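# Set hose nozzle to SHOWER, lock trigger, lay it down

## Task

Lift the hose nozzle and hold it in the air so that only the grippers touch it. While it is airborne, rotate the spray ring at the nozzle's front until the word "SHOWER" sits at the white arrow. Also pull the trigger in and rotate the lock lever on its side downward so the trigger stays held, then keep the nozzle aloft for a short extra moment. Finally set the nozzle down lying on its side on the table with the trigger still locked. If the nozzle contacts anything other than the grippers while the ring is stuck between click positions or the lock is half engaged, that step must be redone in the air: the ring turn starting again from the word it showed at the beginning, and the lock starting again from the lever standing upright. The result only counts if the ring setting and the lock stay in place without the robot holding them.

## Robot and tools

Robot: two arms, left_arm and right_arm, each ending in a parallel gripper. The names are labels only and do not match sides of a camera image. All positions and orientations use one scene frame: origin on the table surface midway between the arms, +x reaching out across the table, +z up, and left_arm mounted on the +y side. Reported hand positions can be slightly off, more so when an arm is stretched far.

Gripper geometry: the fingers extend along the gripper's own +z axis and close along its y axis. end_effector_position is the point between the pads when closed, roughly 2 cm short of the fingertips; closing pushes the tips about 10 mm further along +z. Opening values run from -1 (closed) to +1 (fully open, 0.084 m).

Row layout (used by both motion tools): one flat list of 16 numbers covering both arms, always all 16 even if one arm stays still. Order: left x, y, z, qw, qx, qy, qz, opening, then the same eight for right. x, y, z are an absolute target position in metres in the scene frame; the quaternion is an absolute target orientation, w first. Together they form a pose, not an offset.

execute_actions(actions): a list of actions; each action is a list of 1 to 15 rows, each row lasting one 1/30 s step, and if fewer than 15 rows are given the last one repeats to fill 15 steps. An empty list just reports state and images. Each action is rejected for both arms if any target lies more than 0.6 m from that gripper's current position along any of the gripper's own axes; if the first action fails this or anything is malformed, nothing in the call runs. Per step, the controller clips the command to within 70 mm and 16 degrees of the measured pose, so far targets need several actions; after an action the arm only continues up to its last clipped pose. Position wins over orientation when both can't be met. To hold an orientation, resend your own fixed quaternion every row rather than copying the drifting reported one.

move(target, speed, blocking): target is one 16-number row as above. Each gripper travels a straight line toward its pose, both finishing together, lasting 0.5 to 10 s (cut off at 10 s). speed is the path top speed in m/s, 0.002 to 0.5 (default 0.25); rotation is capped at twice that in rad/s. Grippers rotate the short way. Paths ignore obstacles and the other arm, and the actual hand may lag, wander, or overshoot speed near full stretch. Faster moves and targets set deeper past a contact hit harder. Openings are applied at the move's start. The result adds a "move:" line with the ending (done, off_target, moving, held, fault) and acting limits: limits=paced means the pose was clipped; limits=held means a check blocked some steps, after which motion can jump faster. Per-arm distance to target is listed. With blocking=false the call returns after 0.5 s while motion continues; until an ending shows, other moves and execute_actions are refused, so use wait or stop.

wait(seconds): 0 to 10 s, arms keep their last command; returns early if a running move finishes. stop(): brakes a running move; needs room to decelerate; fingers keep moving.

zoom_image(camera, region): enlarged view of part of the latest image from cam_high, cam_low, cam_left_wrist or cam_right_wrist (all 672x504); region [x0, y0, x1, y1] in pixels from the top-left, up to 504 by 504. Useful to read the ring word and check lever state.

finished_scene(scene): ends the current scene (give its number) once the goal holds; irreversible. Answering without a tool call also ends things.

Result lines: per arm position, quaternion, linear and angular velocity; grip_measured (finger opening on the command scale); "Hand target" (the pose the controller currently drives toward); joint positions and torques (torques carry offsets and noise and are nonzero in free air); "pose unreachable" when the clearance check altered a command; MOTOR HOT from 65 °C, and OVER-TEMPERATURE FAULT at 80 °C, which brakes that arm until cooled. Camera calibration data is given per camera and may shift slightly.

Gripping: to hold something, command an opening clearly below grip_measured; the larger the gap, the harder the squeeze (about 24 N per pad maximum). A fast close can crush or bounce open. Echoing grip_measured still grips parts under about 6 cm wide, weakly.

Cautions: keep the nozzle off the table and away from the other arm during the ring turn and lock. Don't let the arms collide or push each other. Contact torque reaching a joint load limit (waist and shoulder 47.5, elbow and forearm roll 28.5, wrist pitch and roll 19 N m, held weight included) causes a torque fault: the arm backs off, freezes 10 s, and the call's remainder is skipped. Avoid drops, slams, and anything leaving the table, which fails the task. Loose objects may get bumped occasionally. The simulation runs while you compose replies, holding your last command, so for an idle arm resend its exact last pose and desired opening each call. Long heavy holds heat motors.

Each tool is called after "Request:" as name([rows], argument=value, ...), one row to a line, values as JSON.

## Session

Request:
execute_actions(actions=[])

Scene clock: 0.00 s.
left_arm: end_effector_position=(+0.3859, +0.1544, +0.3719) grip_measured=+1.00 end_effector_quat_wxyz=(-0.259, -0.403, +0.860, -0.177) end_effector_velocity=(+0.000, +0.000, -0.000) end_effector_angular_velocity=(-0.000, -0.000, +0.001) | right_arm: end_effector_position=(+0.2799, -0.7507, +0.3955) grip_measured=+1.00 end_effector_quat_wxyz=(-0.065, +0.957, +0.199, -0.201) end_effector_velocity=(-0.000, +0.000, +0.000) end_effector_angular_velocity=(-0.000, -0.000, +0.000)
Joint positions: left_arm=[-0.306  0.208 -1.706 -0.61   1.694  2.026  0.084] | right_arm=[-0.673  0.444 -2.214 -0.332  2.06  -1.404  0.084]
Joint velocities: left_arm=[ 0.001 -0.     0.    -0.    -0.     0.    -0.   ] | right_arm=[ 0.    -0.001  0.    -0.     0.    -0.    -0.   ]
Joint torques (N m, as the arm reports them, + toward a larger angle): no reading
Motor temperatures (°C, as the motors report them): left_arm=[34 33 35 38 38 37] | right_arm=[34 34 35 31 36 36]
Hand target (left_arm): +0.386, +0.154, +0.372; -0.259, -0.403, +0.860, -0.177
Hand target (right_arm): +0.280, -0.751, +0.395; -0.065, +0.957, +0.199, -0.201

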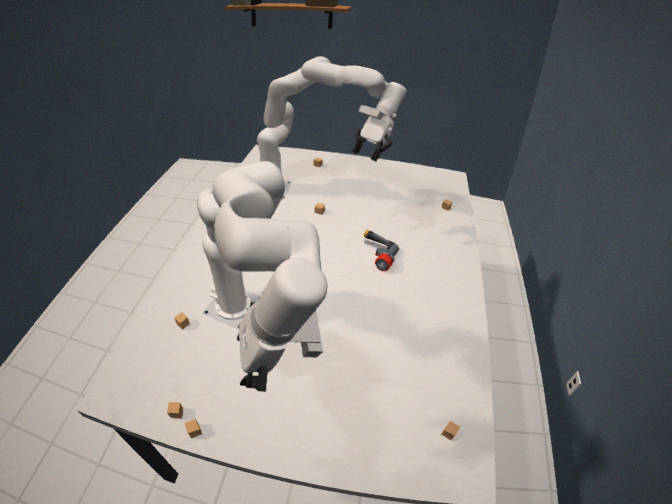

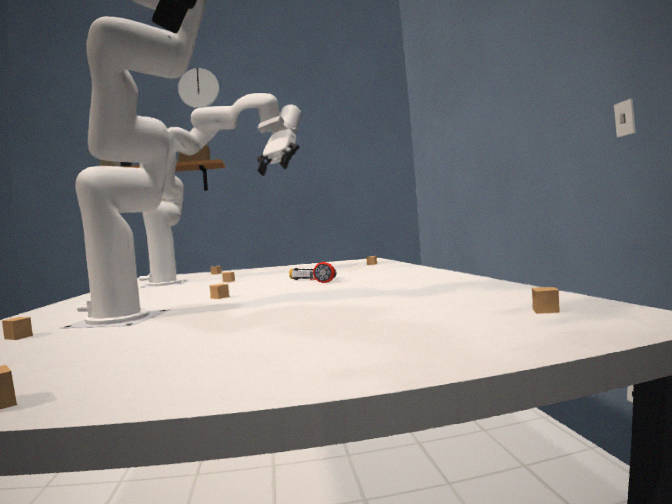

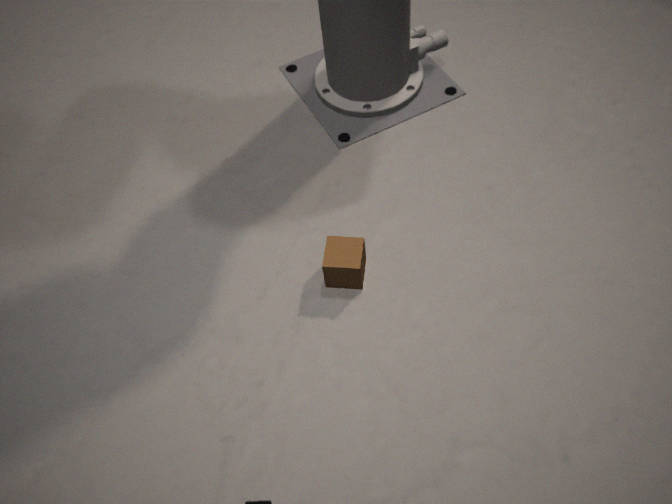

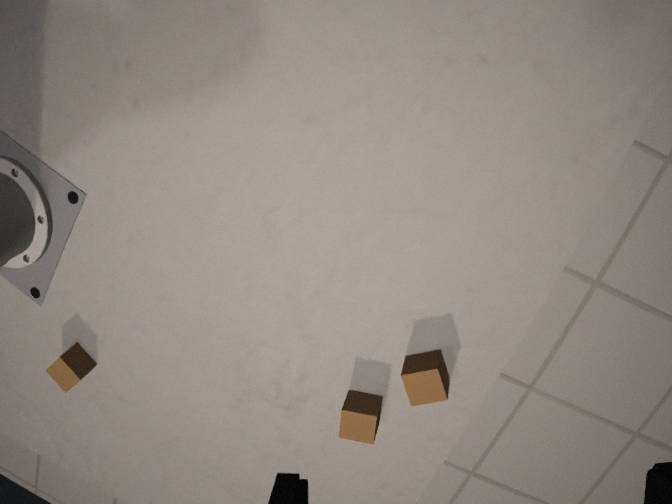

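Request:
zoom_image(camera="cam_high", region=[340, 215, 430, 285])

Request:
zoom_image(camera="cam_low", region=[275, 250, 355, 300])

Region (340, 215, 430, 285) of cam_high's 672x504 image, scaled by 5.600, with more detail than that image has.

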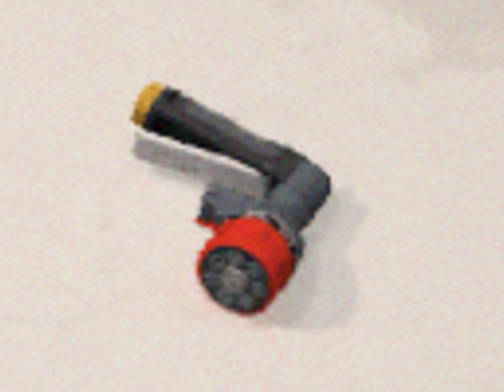

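Region (275, 250, 355, 300) of cam_low's 672x504 image, scaled by 6.300, with more detail than that image has; it fills the top 315 rows of this view, and the rest is white.

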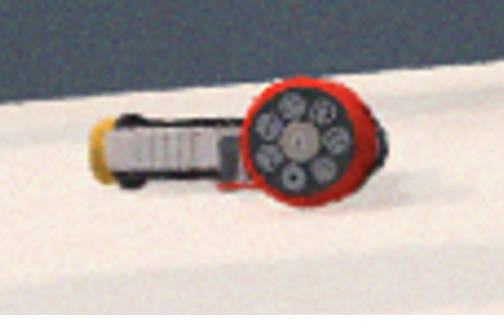

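Request:
move(target=[0.53,0.03,0.22,0,0,1,0,1, 0.2799,-0.7507,0.3955,-0.065,0.957,0.199,-0.201,1])

Scene clock: 4.87 s.
left_arm: end_effector_position=(+0.5294, +0.0301, +0.2209) grip_measured=+1.00 end_effector_quat_wxyz=(+0.020, +0.001, +1.000, -0.015) end_effector_velocity=(+0.001, -0.003, +0.000) end_effector_angular_velocity=(+0.001, -0.011, -0.011) | right_arm: end_effector_position=(+0.2799, -0.7507, +0.3955) grip_measured=+1.00 end_effector_quat_wxyz=(-0.065, +0.957, +0.199, -0.201) end_effector_velocity=(-0.000, +0.000, +0.000) end_effector_angular_velocity=(-0.001, -0.001, +0.000)
Joint positions: left_arm=[-0.653  1.043 -2.693 -0.002  1.6    2.572  0.084] | right_arm=[-0.673  0.445 -2.214 -0.332  2.06  -1.403  0.084]
Joint velocities: left_arm=[-0.005  0.025 -0.045  0.007  0.01   0.007  0.   ] | right_arm=[ 0.    -0.001 -0.     0.     0.    -0.    -0.   ]
Joint torques (N m, as the arm reports them, + toward a larger angle): left_arm=[  1.81 -37.1  -11.79  -0.41  -1.26  -0.35] | right_arm=[ -2.17 -35.38 -21.52  -1.78  -1.43   0.02]
Motor temperatures (°C, as the motors report them): left_arm=[34 33 36 38 38 37] | right_arm=[34 35 36 31 36 36]
Hand target (left_arm): +0.530, +0.030, +0.221; +0.021, +0.001, +1.000, -0.014
Hand target (right_arm): +0.280, -0.751, +0.396; -0.065, +0.957, +0.199, -0.201
Off the commanded pose (left_arm): 0.001 m, 3 deg.
Off the commanded pose (right_arm): 0.000 m, 0 deg.
elbow stopped short (left arm): the move would have taken joint 3 (elbow) straighter than the controller allows; a more bent joint 3 avoids this.
move: off_target (left_arm)
camera_calibration (this result's frames):
cam_left_wrist: T_world_to_cam=[[0.0199402, 0.999741, -0.0109774, -0.00971414], [0.99886, -0.0194439, 0.0435996, -0.468955], [0.0433748, -0.0118343, -0.998989, 0.330163], [0, 0, 0, 1]] pos_world=[0.454293, 0.00450055, 0.350169]
cam_right_wrist: T_world_to_cam=[[0.356346, -0.907362, -0.222961, -0.655307], [-0.842071, -0.415279, 0.344181, -0.140129], [-0.404888, 0.0651015, -0.912046, 0.651991], [0, 0, 0, 1]] pos_world=[0.379501, -0.695239, 0.496767]

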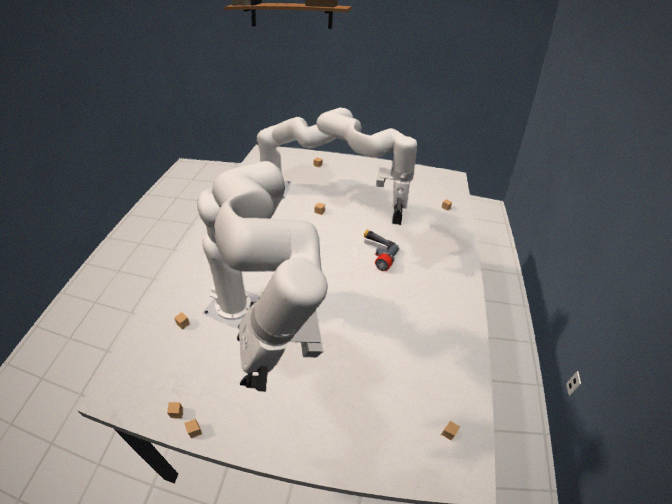

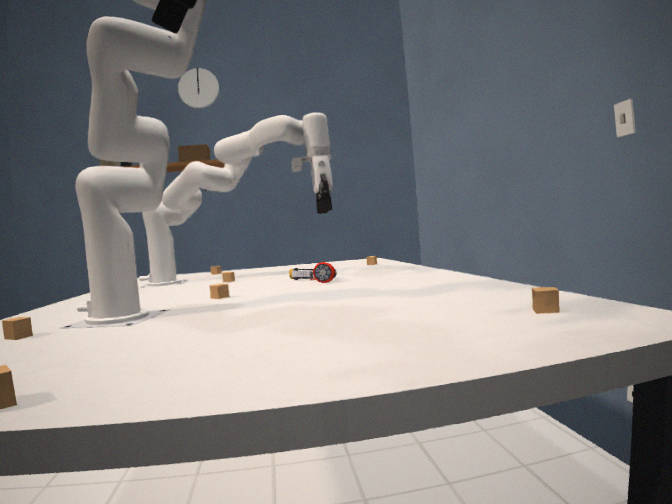

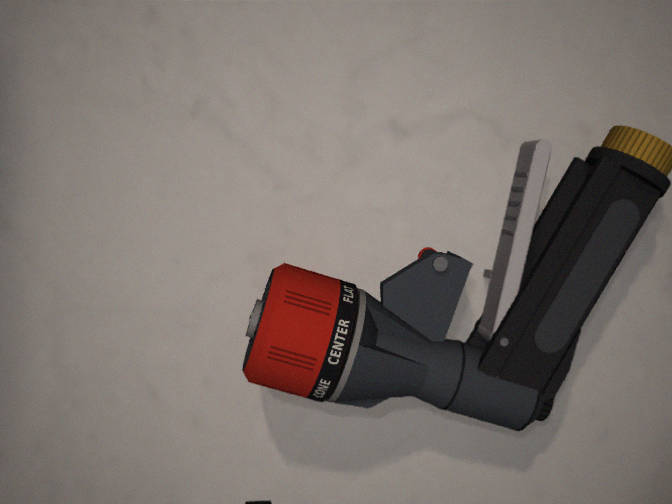

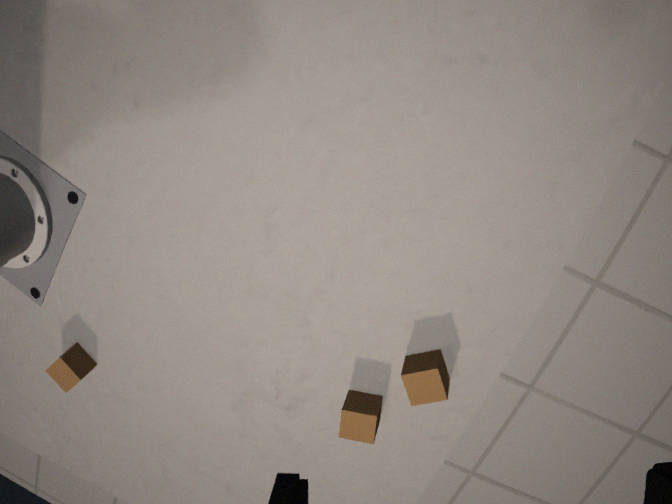

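Request:
move(target=[0.455,0.116,0.11,0,0.216,0.976,0,1, 0.25,-0.45,0.35,0,1,0,0,1])

Scene clock: 8.43 s.
left_arm: end_effector_position=(+0.4552, +0.1160, +0.1098) grip_measured=+1.00 end_effector_quat_wxyz=(-0.000, +0.216, +0.976, +0.000) end_effector_velocity=(-0.000, -0.000, -0.001) end_effector_angular_velocity=(-0.006, -0.007, -0.003) | right_arm: end_effector_position=(+0.2491, -0.4505, +0.3491) grip_measured=+1.00 end_effector_quat_wxyz=(-0.000, +1.000, +0.000, -0.000) end_effector_velocity=(-0.000, +0.002, +0.000) end_effector_angular_velocity=(-0.010, -0.002, -0.004)
Joint positions: left_arm=[-0.599  0.51  -1.486  0.     0.976  3.059  0.084] | right_arm=[-0.335 -0.779 -0.839  0.     1.619 -0.542  0.084]
Joint velocities: left_arm=[ 0.    -0.007  0.015 -0.002 -0.017  0.005  0.   ] | right_arm=[ 0.015 -0.012  0.007 -0.008 -0.002  0.019 -0.   ]
Joint torques (N m, as the arm reports them, + toward a larger angle): left_arm=[  1.59 -30.14 -11.78  -0.43  -1.14  -0.31] | right_arm=[ -2.44  -5.28 -23.72  -0.64  -2.16  -0.17]
Motor temperatures (°C, as the motors report them): left_arm=[34 34 37 38 39 37] | right_arm=[34 35 37 31 36 36]
Hand target (left_arm): +0.455, +0.116, +0.110; +0.000, +0.216, +0.976, +0.000
Hand target (right_arm): +0.249, -0.450, +0.349; +0.000, +1.000, +0.000, +0.000
Off the commanded pose (left_arm): 0.000 m, 0 deg.
Off the commanded pose (right_arm): 0.001 m, 0 deg.
move: done
camera_calibration (this result's frames):
cam_left_wrist: T_world_to_cam=[[0.438644, 0.898488, 0.0176317, -0.277343], [0.898615, -0.438736, 0.00151277, -0.289372], [0.00909489, 0.0151806, -0.999843, 0.235903], [0, 0, 0, 1]] pos_world=[0.379543, 0.11865, 0.241194]
cam_right_wrist: T_world_to_cam=[[0.0103833, -0.999798, -0.0172185, -0.409608], [-0.999858, -0.0101517, -0.013483, 0.321198], [0.0133055, 0.017356, -0.999761, 0.482598], [0, 0, 0, 1]] pos_world=[0.318984, -0.414641, 0.479761]

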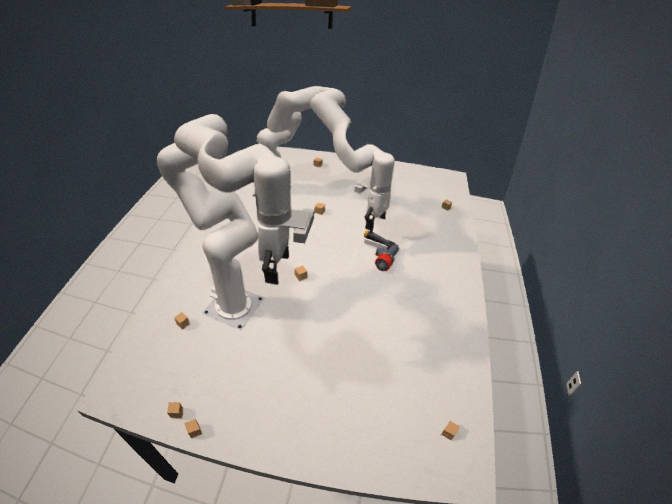

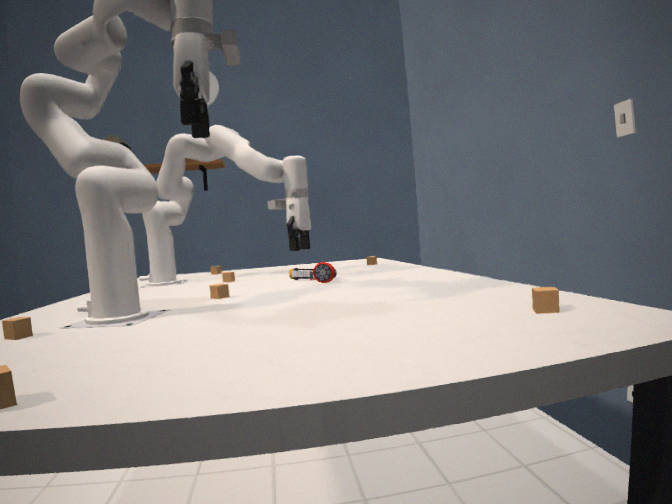

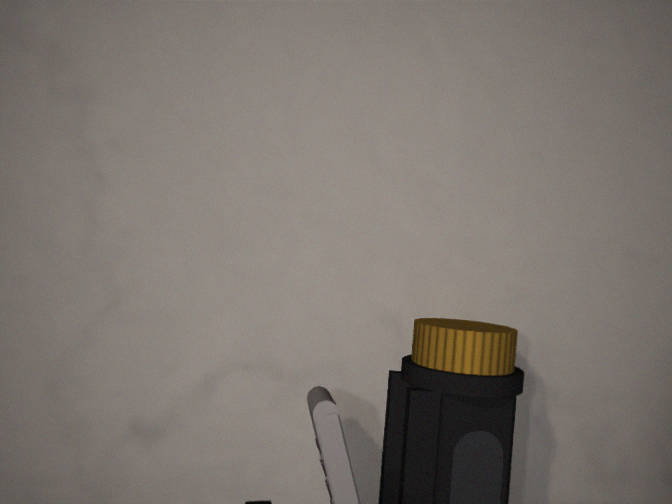

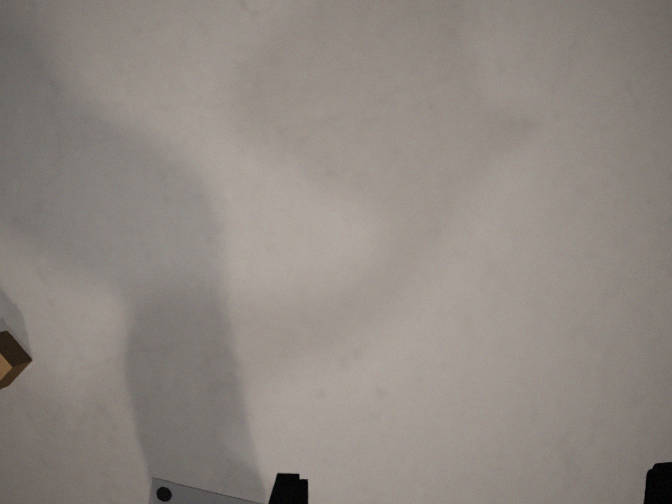

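Request:
move(target=[0.455,0.116,0.03,0,0.216,0.976,0,1, 0.25,-0.45,0.35,0,1,0,0,1], speed=0.1)

Request:
execute_actions([
  [[0.455,0.116,0.03,0,0.216,0.976,0,0.5, 0.25,-0.45,0.35,0,1,0,0,1]],
  [[0.455,0.116,0.03,0,0.216,0.976,0,0.1, 0.25,-0.45,0.35,0,1,0,0,1]],
  [[0.455,0.116,0.03,0,0.216,0.976,0,-0.4, 0.25,-0.45,0.35,0,1,0,0,1]],
  [[0.455,0.116,0.03,0,0.216,0.976,0,-1, 0.25,-0.45,0.35,0,1,0,0,1]],
])

Request:
move(target=[0.33,0.1,0.25,0,0.09,0.996,0,-1, 0.25,-0.45,0.35,0,1,0,0,1], speed=0.15)

Scene clock: 11.23 s.
left_arm: end_effector_position=(+0.4553, +0.1158, +0.0307) grip_measured=+1.00 end_effector_quat_wxyz=(+0.000, +0.216, +0.976, -0.000) end_effector_velocity=(-0.000, +0.000, -0.004) end_effector_angular_velocity=(+0.001, +0.002, +0.000) | right_arm: end_effector_position=(+0.2500, -0.4500, +0.3500) grip_measured=+1.00 end_effector_quat_wxyz=(-0.000, +1.000, -0.000, +0.000) end_effector_velocity=(+0.000, +0.000, +0.000) end_effector_angular_velocity=(-0.000, -0.000, -0.000)
Joint positions: left_arm=[-0.6    0.636 -1.44   0.     0.803  3.06   0.084] | right_arm=[-0.331 -0.777 -0.843  0.     1.619 -0.537  0.084]
Joint velocities: left_arm=[ 0.     0.007 -0.    -0.    -0.005  0.    -0.   ] | right_arm=[ 0. -0. -0.  0.  0.  0. -0.]
Joint torques (N m, as the arm reports them, + toward a larger angle): left_arm=[  1.67 -31.11 -10.93  -0.45  -1.15  -0.33] | right_arm=[ -2.61  -4.78 -23.9   -0.89  -2.11  -0.43]
Motor temperatures (°C, as the motors report them): left_arm=[34 34 37 38 39 37] | right_arm=[34 35 38 31 36 36]
Hand target (left_arm): +0.455, +0.116, +0.030; +0.000, +0.216, +0.976, +0.000
Hand target (right_arm): +0.250, -0.450, +0.350; -0.000, +1.000, -0.000, +0.000
Off the commanded pose (left_arm): 0.001 m, 0 deg.
Off the commanded pose (right_arm): 0.000 m, 0 deg.
move: done
camera_calibration (this result's frames):
cam_left_wrist: T_world_to_cam=[[0.438803, 0.898418, 0.0172079, -0.275887], [0.898524, -0.438914, 0.00308173, -0.289448], [0.0103215, 0.0141094, -0.999847, 0.156374], [0, 0, 0, 1]] pos_world=[0.379522, 0.118613, 0.161989]
cam_right_wrist: T_world_to_cam=[[0.0100516, -0.999814, -0.0164717, -0.409252], [-0.999856, -0.00982446, -0.0138119, 0.322418], [0.0136476, 0.0166082, -0.999769, 0.483057], [0, 0, 0, 1]] pos_world=[0.319893, -0.414031, 0.480658]

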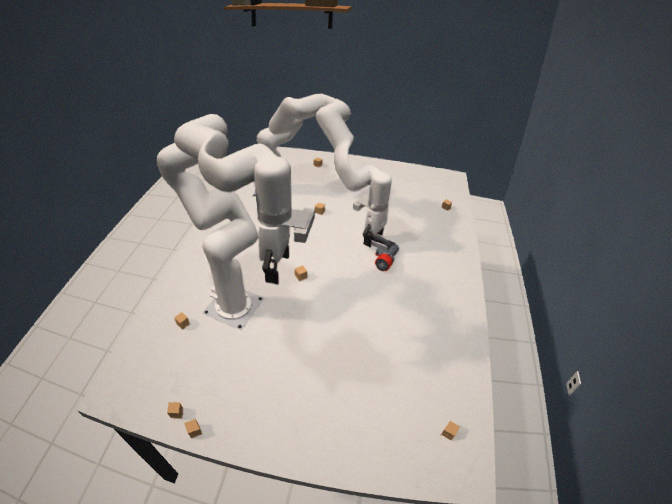

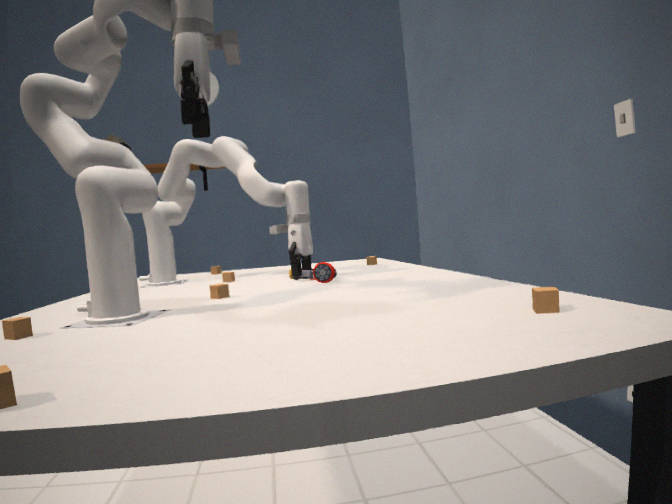

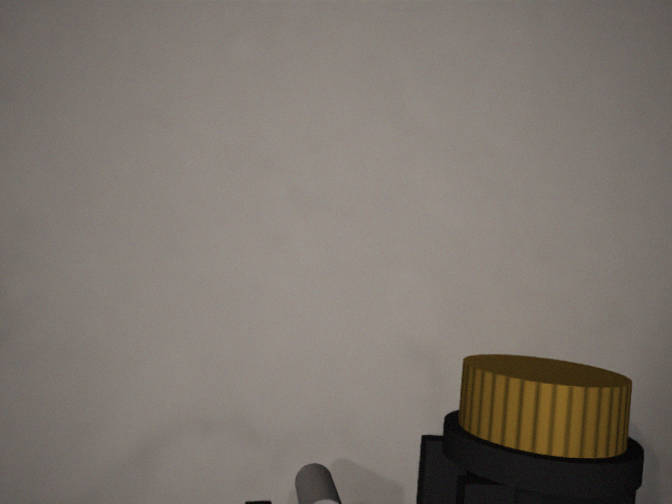

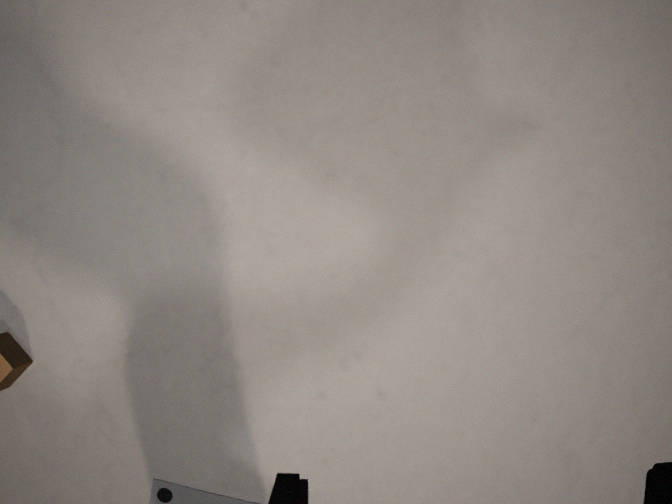

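Scene clock: 13.23 s.
left_arm: end_effector_position=(+0.4552, +0.1160, +0.0302) grip_measured=-0.13 end_effector_quat_wxyz=(+0.000, +0.216, +0.976, -0.000) end_effector_velocity=(+0.000, +0.001, -0.000) end_effector_angular_velocity=(+0.000, +0.000, +0.002) | right_arm: end_effector_position=(+0.2500, -0.4500, +0.3500) grip_measured=+1.00 end_effector_quat_wxyz=(-0.000, +1.000, +0.000, -0.000) end_effector_velocity=(+0.000, -0.000, +0.000) end_effector_angular_velocity=(-0.000, -0.001, +0.000)
Joint positions: left_arm=[-0.599  0.637 -1.439  0.     0.802  3.06   0.039] | right_arm=[-0.331 -0.777 -0.843  0.     1.619 -0.537  0.084]
Joint velocities: left_arm=[ 0.001  0.    -0.    -0.     0.    -0.     0.   ] | right_arm=[ 0. -0. -0. -0. -0. -0. -0.]
Joint torques (N m, as the arm reports them, + toward a larger angle): left_arm=[  0.51 -23.41  -8.12  -0.54  -0.89  -0.53] | right_arm=[ -1.82  -4.72 -23.75  -0.75  -2.18   0.06]
Motor temperatures (°C, as the motors report them): left_arm=[34 34 37 38 39 37] | right_arm=[34 35 38 31 36 36]
Hand target (left_arm): +0.455, +0.116, +0.030; -0.000, +0.216, +0.976, -0.000
Hand target (right_arm): +0.250, -0.450, +0.350; -0.000, +1.000, +0.000, +0.000
Off the commanded pose (left_arm): 0.000 m, 0 deg.
Off the commanded pose (right_arm): 0.000 m, 0 deg.
camera_calibration (this result's frames):
cam_left_wrist: T_world_to_cam=[[0.438771, 0.898434, 0.0172286, -0.275928], [0.898542, -0.438878, 0.00285808, -0.289273], [0.010129, 0.0142265, -0.999847, 0.156031], [0, 0, 0, 1]] pos_world=[0.379412, 0.118728, 0.161588]
cam_right_wrist: T_world_to_cam=[[0.0100531, -0.999814, -0.0164686, -0.409256], [-0.999856, -0.00982612, -0.0138075, 0.322423], [0.0136431, 0.016605, -0.999769, 0.483058], [0, 0, 0, 1]] pos_world=[0.319901, -0.414033, 0.480658]

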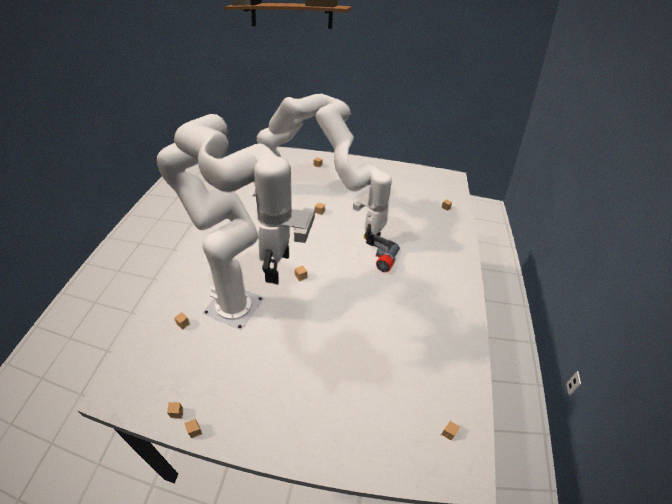

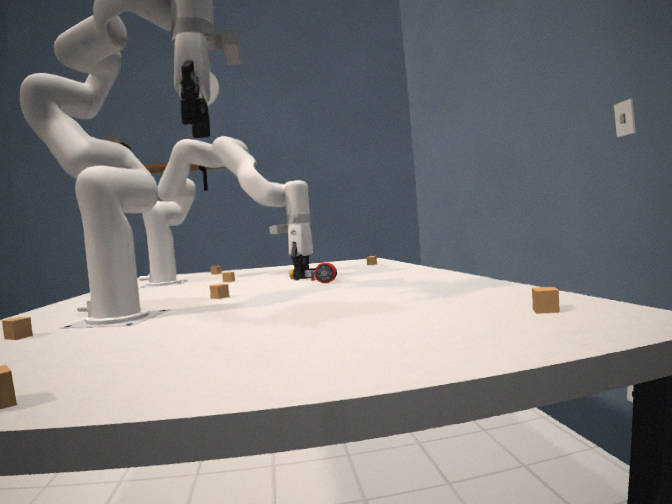

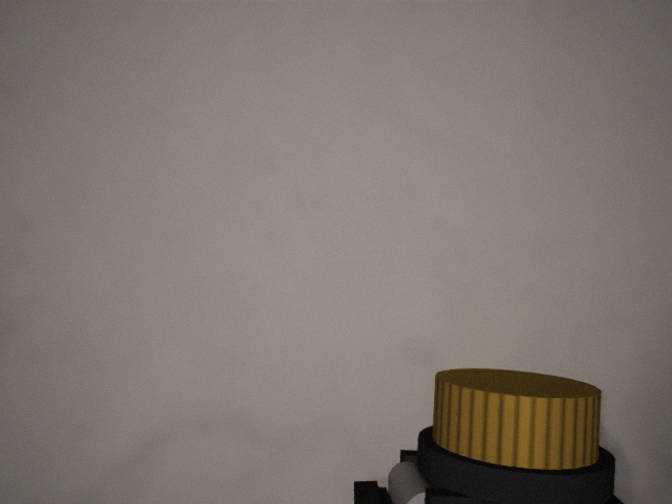

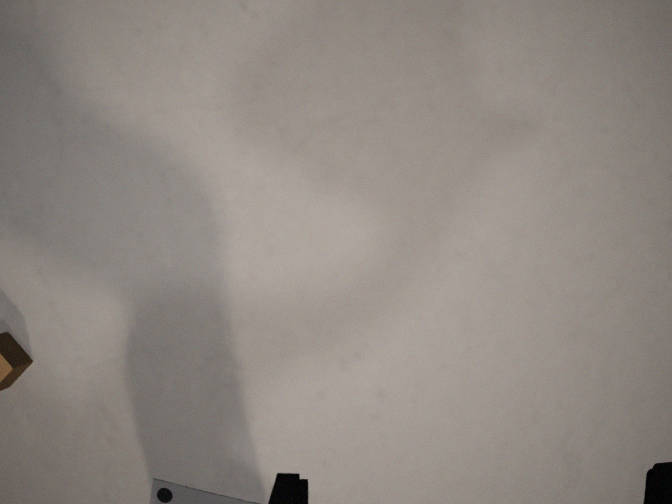

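Scene clock: 15.47 s.
left_arm: end_effector_position=(+0.3296, +0.1004, +0.2491) grip_measured=-0.17 end_effector_quat_wxyz=(-0.000, +0.090, +0.996, -0.000) end_effector_velocity=(-0.000, -0.001, +0.004) end_effector_angular_velocity=(-0.002, -0.004, +0.002) | right_arm: end_effector_position=(+0.2500, -0.4500, +0.3500) grip_measured=+1.00 end_effector_quat_wxyz=(+0.000, +1.000, +0.000, -0.000) end_effector_velocity=(+0.000, +0.000, +0.000) end_effector_angular_velocity=(-0.000, -0.001, -0.000)
Joint positions: left_arm=[-0.753  0.055 -1.268 -0.001  1.213  2.651  0.037] | right_arm=[-0.331 -0.777 -0.843  0.     1.619 -0.537  0.084]
Joint velocities: left_arm=[-0.001 -0.005 -0.004  0.     0.005 -0.004  0.   ] | right_arm=[ 0.    -0.001 -0.     0.     0.     0.    -0.   ]
Joint torques (N m, as the arm reports them, + toward a larger angle): left_arm=[  1.72 -23.85 -13.07  -0.42  -1.62  -0.33] | right_arm=[ -2.01  -5.39 -24.1   -0.74  -2.31  -0.3 ]
Motor temperatures (°C, as the motors report them): left_arm=[34 34 38 38 39 37] | right_arm=[34 35 39 31 36 36]
Hand target (left_arm): +0.330, +0.100, +0.250; -0.000, +0.090, +0.996, -0.000
Hand target (right_arm): +0.250, -0.450, +0.350; -0.000, +1.000, +0.000, -0.000
Off the commanded pose (left_arm): 0.001 m, 0 deg.
Off the commanded pose (right_arm): 0.000 m, 0 deg.
move: done
camera_calibration (this result's frames):
cam_left_wrist: T_world_to_cam=[[0.197784, 0.980101, 0.0168384, -0.139296], [0.980235, -0.197834, 0.00132032, -0.234626], [0.00462524, 0.0162444, -0.999857, 0.37801], [0, 0, 0, 1]] pos_world=[0.255791, 0.0839667, 0.380612]
cam_right_wrist: T_world_to_cam=[[0.0100529, -0.999814, -0.0164683, -0.409256], [-0.999856, -0.00982593, -0.0138075, 0.322424], [0.0136431, 0.0166048, -0.999769, 0.483058], [0, 0, 0, 1]] pos_world=[0.319901, -0.414033, 0.480658]

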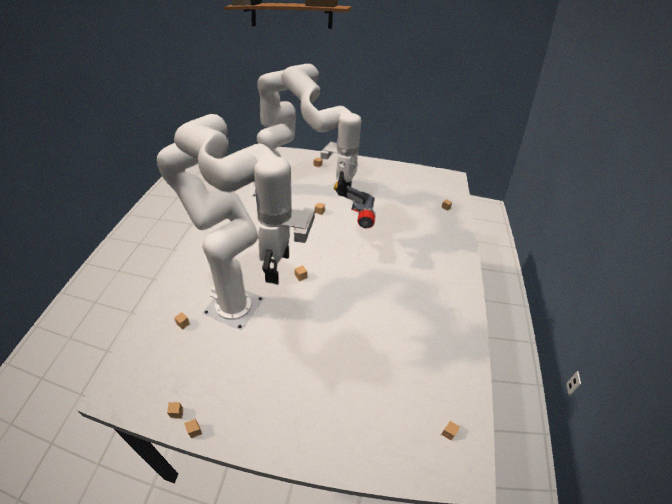

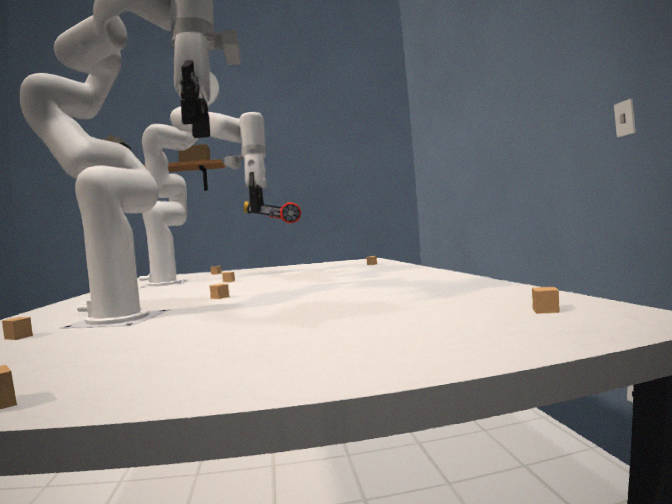

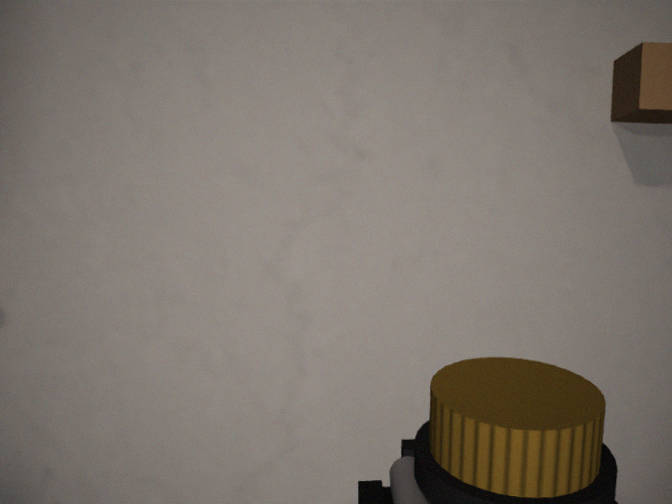

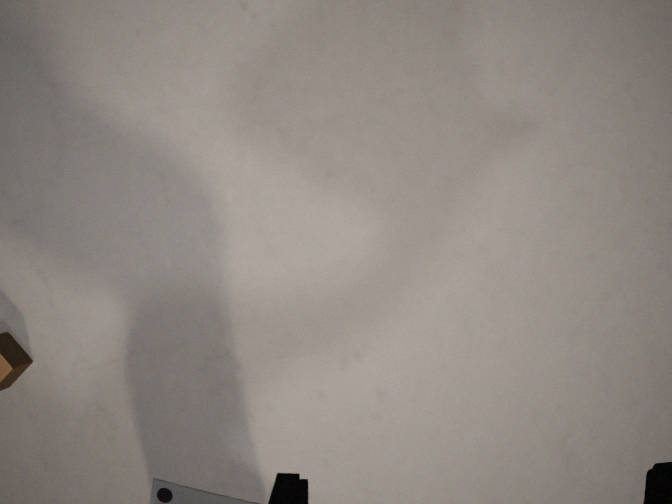

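Request:
move(target=[0.3,0.05,0.25,0.064,0.064,0.704,-0.704,-1, 0.39,-0.2,0.25,0.5,-0.5,-0.5,-0.5,-1], speed=0.25)

Scene clock: 21.63 s.
left_arm: end_effector_position=(+0.2998, +0.0508, +0.2492) grip_measured=-0.17 end_effector_quat_wxyz=(+0.066, +0.063, +0.706, -0.702) end_effector_velocity=(-0.000, -0.000, -0.001) end_effector_angular_velocity=(-0.007, +0.001, -0.001) | right_arm: end_effector_position=(+0.3892, -0.1997, +0.2503) grip_measured=-1.00 end_effector_quat_wxyz=(+0.499, -0.500, -0.500, -0.501) end_effector_velocity=(+0.001, +0.001, -0.000) end_effector_angular_velocity=(+0.006, -0.005, +0.008)
Joint positions: left_arm=[-0.407  0.053 -0.67  -1.84   1.377  4.303  0.037] | right_arm=[-0.188  0.082 -0.706  1.247  1.795 -2.556  0.   ]
Joint velocities: left_arm=[ 0.001  0.006  0.    -0.003  0.009  0.006 -0.   ] | right_arm=[ 0.004  0.013 -0.009 -0.     0.006 -0.008  0.   ]
Joint torques (N m, as the arm reports them, + toward a larger angle): left_arm=[  1.79 -20.57 -10.85  -1.27   2.87  -0.18] | right_arm=[ -2.5  -22.33 -18.     1.22   1.47  -0.33]
Motor temperatures (°C, as the motors report them): left_arm=[34 34 39 38 39 37] | right_arm=[34 35 39 31 36 36]
Hand target (left_arm): +0.300, +0.051, +0.249; +0.066, +0.063, +0.706, -0.702
Hand target (right_arm): +0.389, -0.200, +0.250; +0.499, -0.500, -0.500, -0.501
Off the commanded pose (left_arm): 0.001 m, 0 deg.
Off the commanded pose (right_arm): 0.001 m, 0 deg.
move: done
camera_calibration (this result's frames):
cam_left_wrist: T_world_to_cam=[[0.199368, 0.0240984, -0.979628, 0.211587], [0.979868, 0.00582446, 0.19956, -0.274851], [0.0105149, -0.999693, -0.0224521, 0.185232], [0, 0, 0, 1]] pos_world=[0.225187, 0.181677, 0.266285]
cam_right_wrist: T_world_to_cam=[[0.999839, 0.0132351, 0.0121216, -0.352077], [0.0119475, 0.0131562, -0.999842, 0.320322], [-0.0133925, 0.999826, 0.012996, 0.330727], [0, 0, 0, 1]] pos_world=[0.352622, -0.330223, 0.320241]

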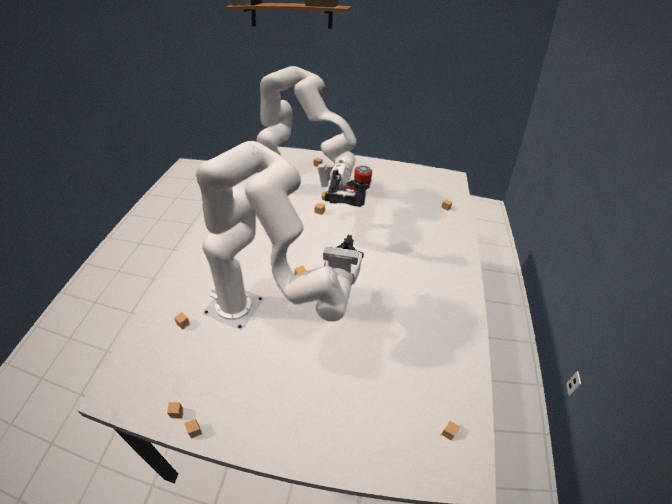

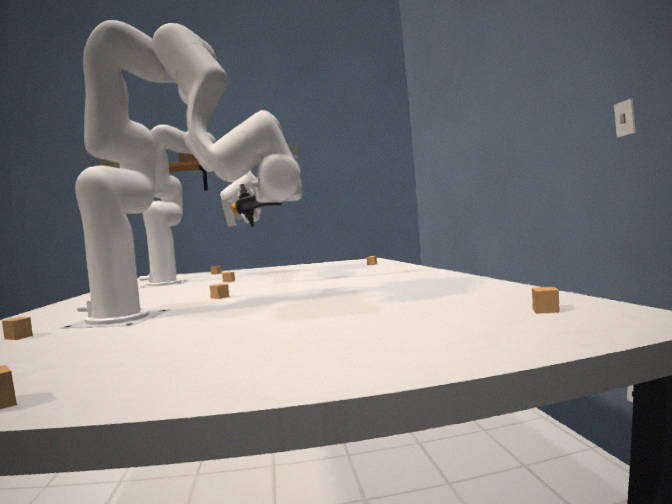

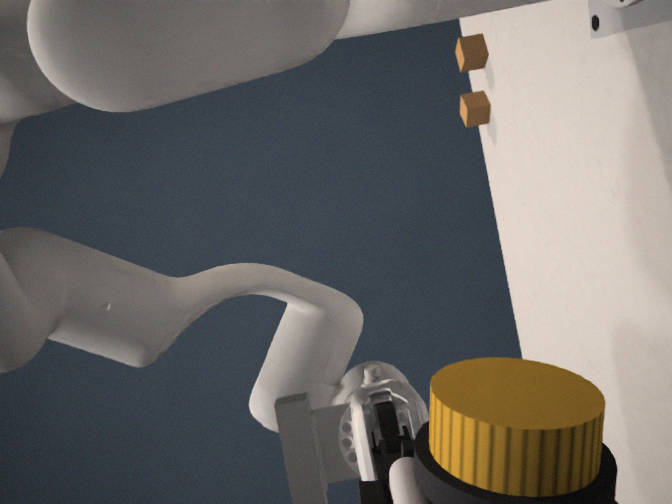

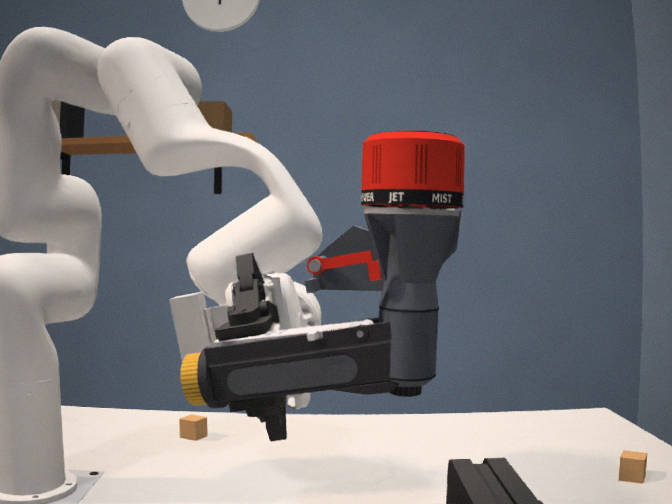

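Request:
move(target=[0.3,0.05,0.25,0.064,0.064,0.704,-0.704,-1, 0.39,-0.07,0.27,0.5,-0.5,-0.5,-0.5,-1])

Request:
zoom_image(camera="cam_high", region=[300, 150, 400, 230])

Scene clock: 24.13 s.
left_arm: end_effector_position=(+0.3000, +0.0500, +0.2500) grip_measured=-0.17 end_effector_quat_wxyz=(+0.064, +0.064, +0.704, -0.704) end_effector_velocity=(-0.000, -0.000, -0.000) end_effector_angular_velocity=(+0.000, -0.000, -0.001) | right_arm: end_effector_position=(+0.3895, -0.0704, +0.2700) grip_measured=-1.00 end_effector_quat_wxyz=(+0.500, -0.500, -0.500, -0.500) end_effector_velocity=(+0.001, +0.002, +0.001) end_effector_angular_velocity=(-0.000, -0.002, +0.000)
Joint positions: left_arm=[-0.406  0.059 -0.675 -1.839  1.386  4.303  0.037] | right_arm=[ 0.202 -0.048 -0.609  1.568  1.574 -2.484  0.   ]
Joint velocities: left_arm=[-0.001  0.    -0.     0.    -0.     0.    -0.   ] | right_arm=[ 0.008  0.001 -0.003  0.006 -0.005  0.     0.   ]
Joint torques (N m, as the arm reports them, + toward a larger angle): left_arm=[  1.67 -20.57 -10.63  -1.15   2.94  -0.32] | right_arm=[ -2.16 -20.18 -19.57   0.75   1.72  -0.1 ]
Motor temperatures (°C, as the motors report them): left_arm=[34 34 39 38 39 37] | right_arm=[34 35 39 31 36 36]
Hand target (left_arm): +0.300, +0.050, +0.250; +0.064, +0.064, +0.704, -0.704
Hand target (right_arm): +0.390, -0.070, +0.270; +0.500, -0.500, -0.500, -0.500
Off the commanded pose (left_arm): 0.000 m, 0 deg.
Off the commanded pose (right_arm): 0.001 m, 0 deg.
move: done
camera_calibration (this result's frames):
cam_left_wrist: T_world_to_cam=[[0.198736, 0.0172418, -0.979901, 0.212989], [0.980037, 0.00230009, 0.198804, -0.27489], [0.00568159, -0.999849, -0.0164405, 0.184446], [0, 0, 0, 1]] pos_world=[0.226026, 0.181378, 0.26639]
cam_right_wrist: T_world_to_cam=[[0.999818, 0.0162188, 0.0100159, -0.353585], [0.0097834, 0.0143516, -0.999849, 0.33921], [-0.0163601, 0.999765, 0.0141903, 0.202026], [0, 0, 0, 1]] pos_world=[0.353507, -0.201112, 0.339833]

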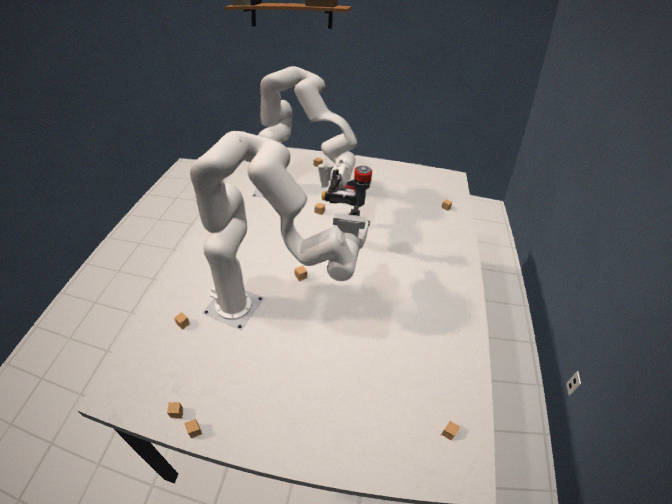

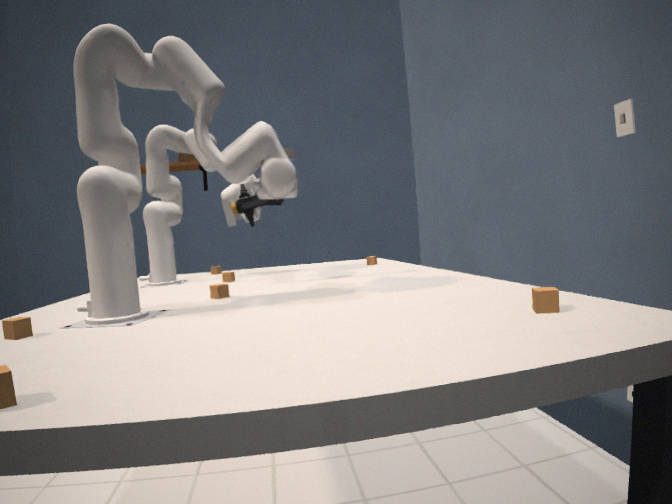

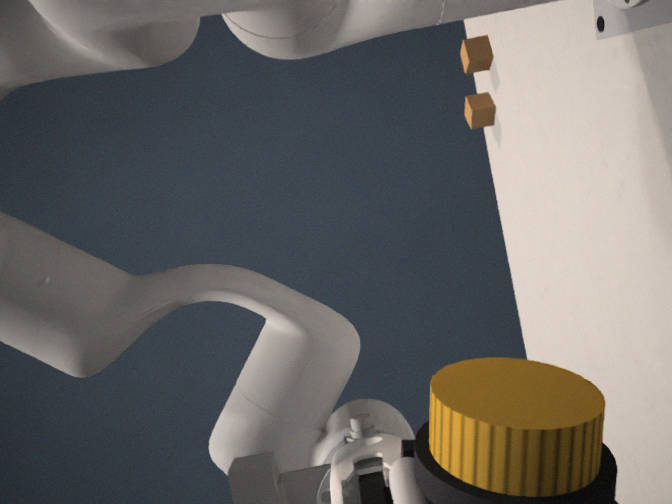

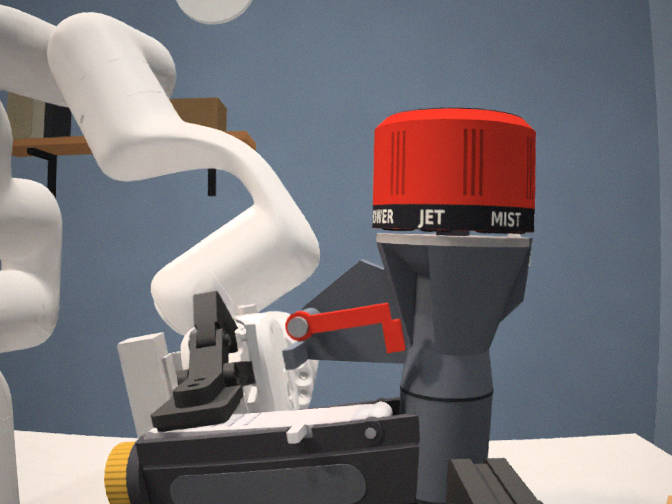

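Region (300, 150, 400, 230) of cam_high's 672x504 image, scaled by 5.040, with more detail than that image has; it fills the top 403 rows of this view, and the rest is white.

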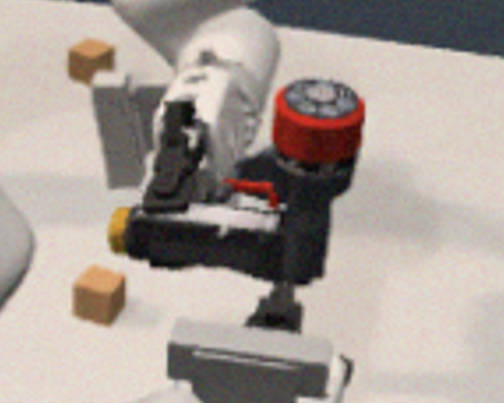

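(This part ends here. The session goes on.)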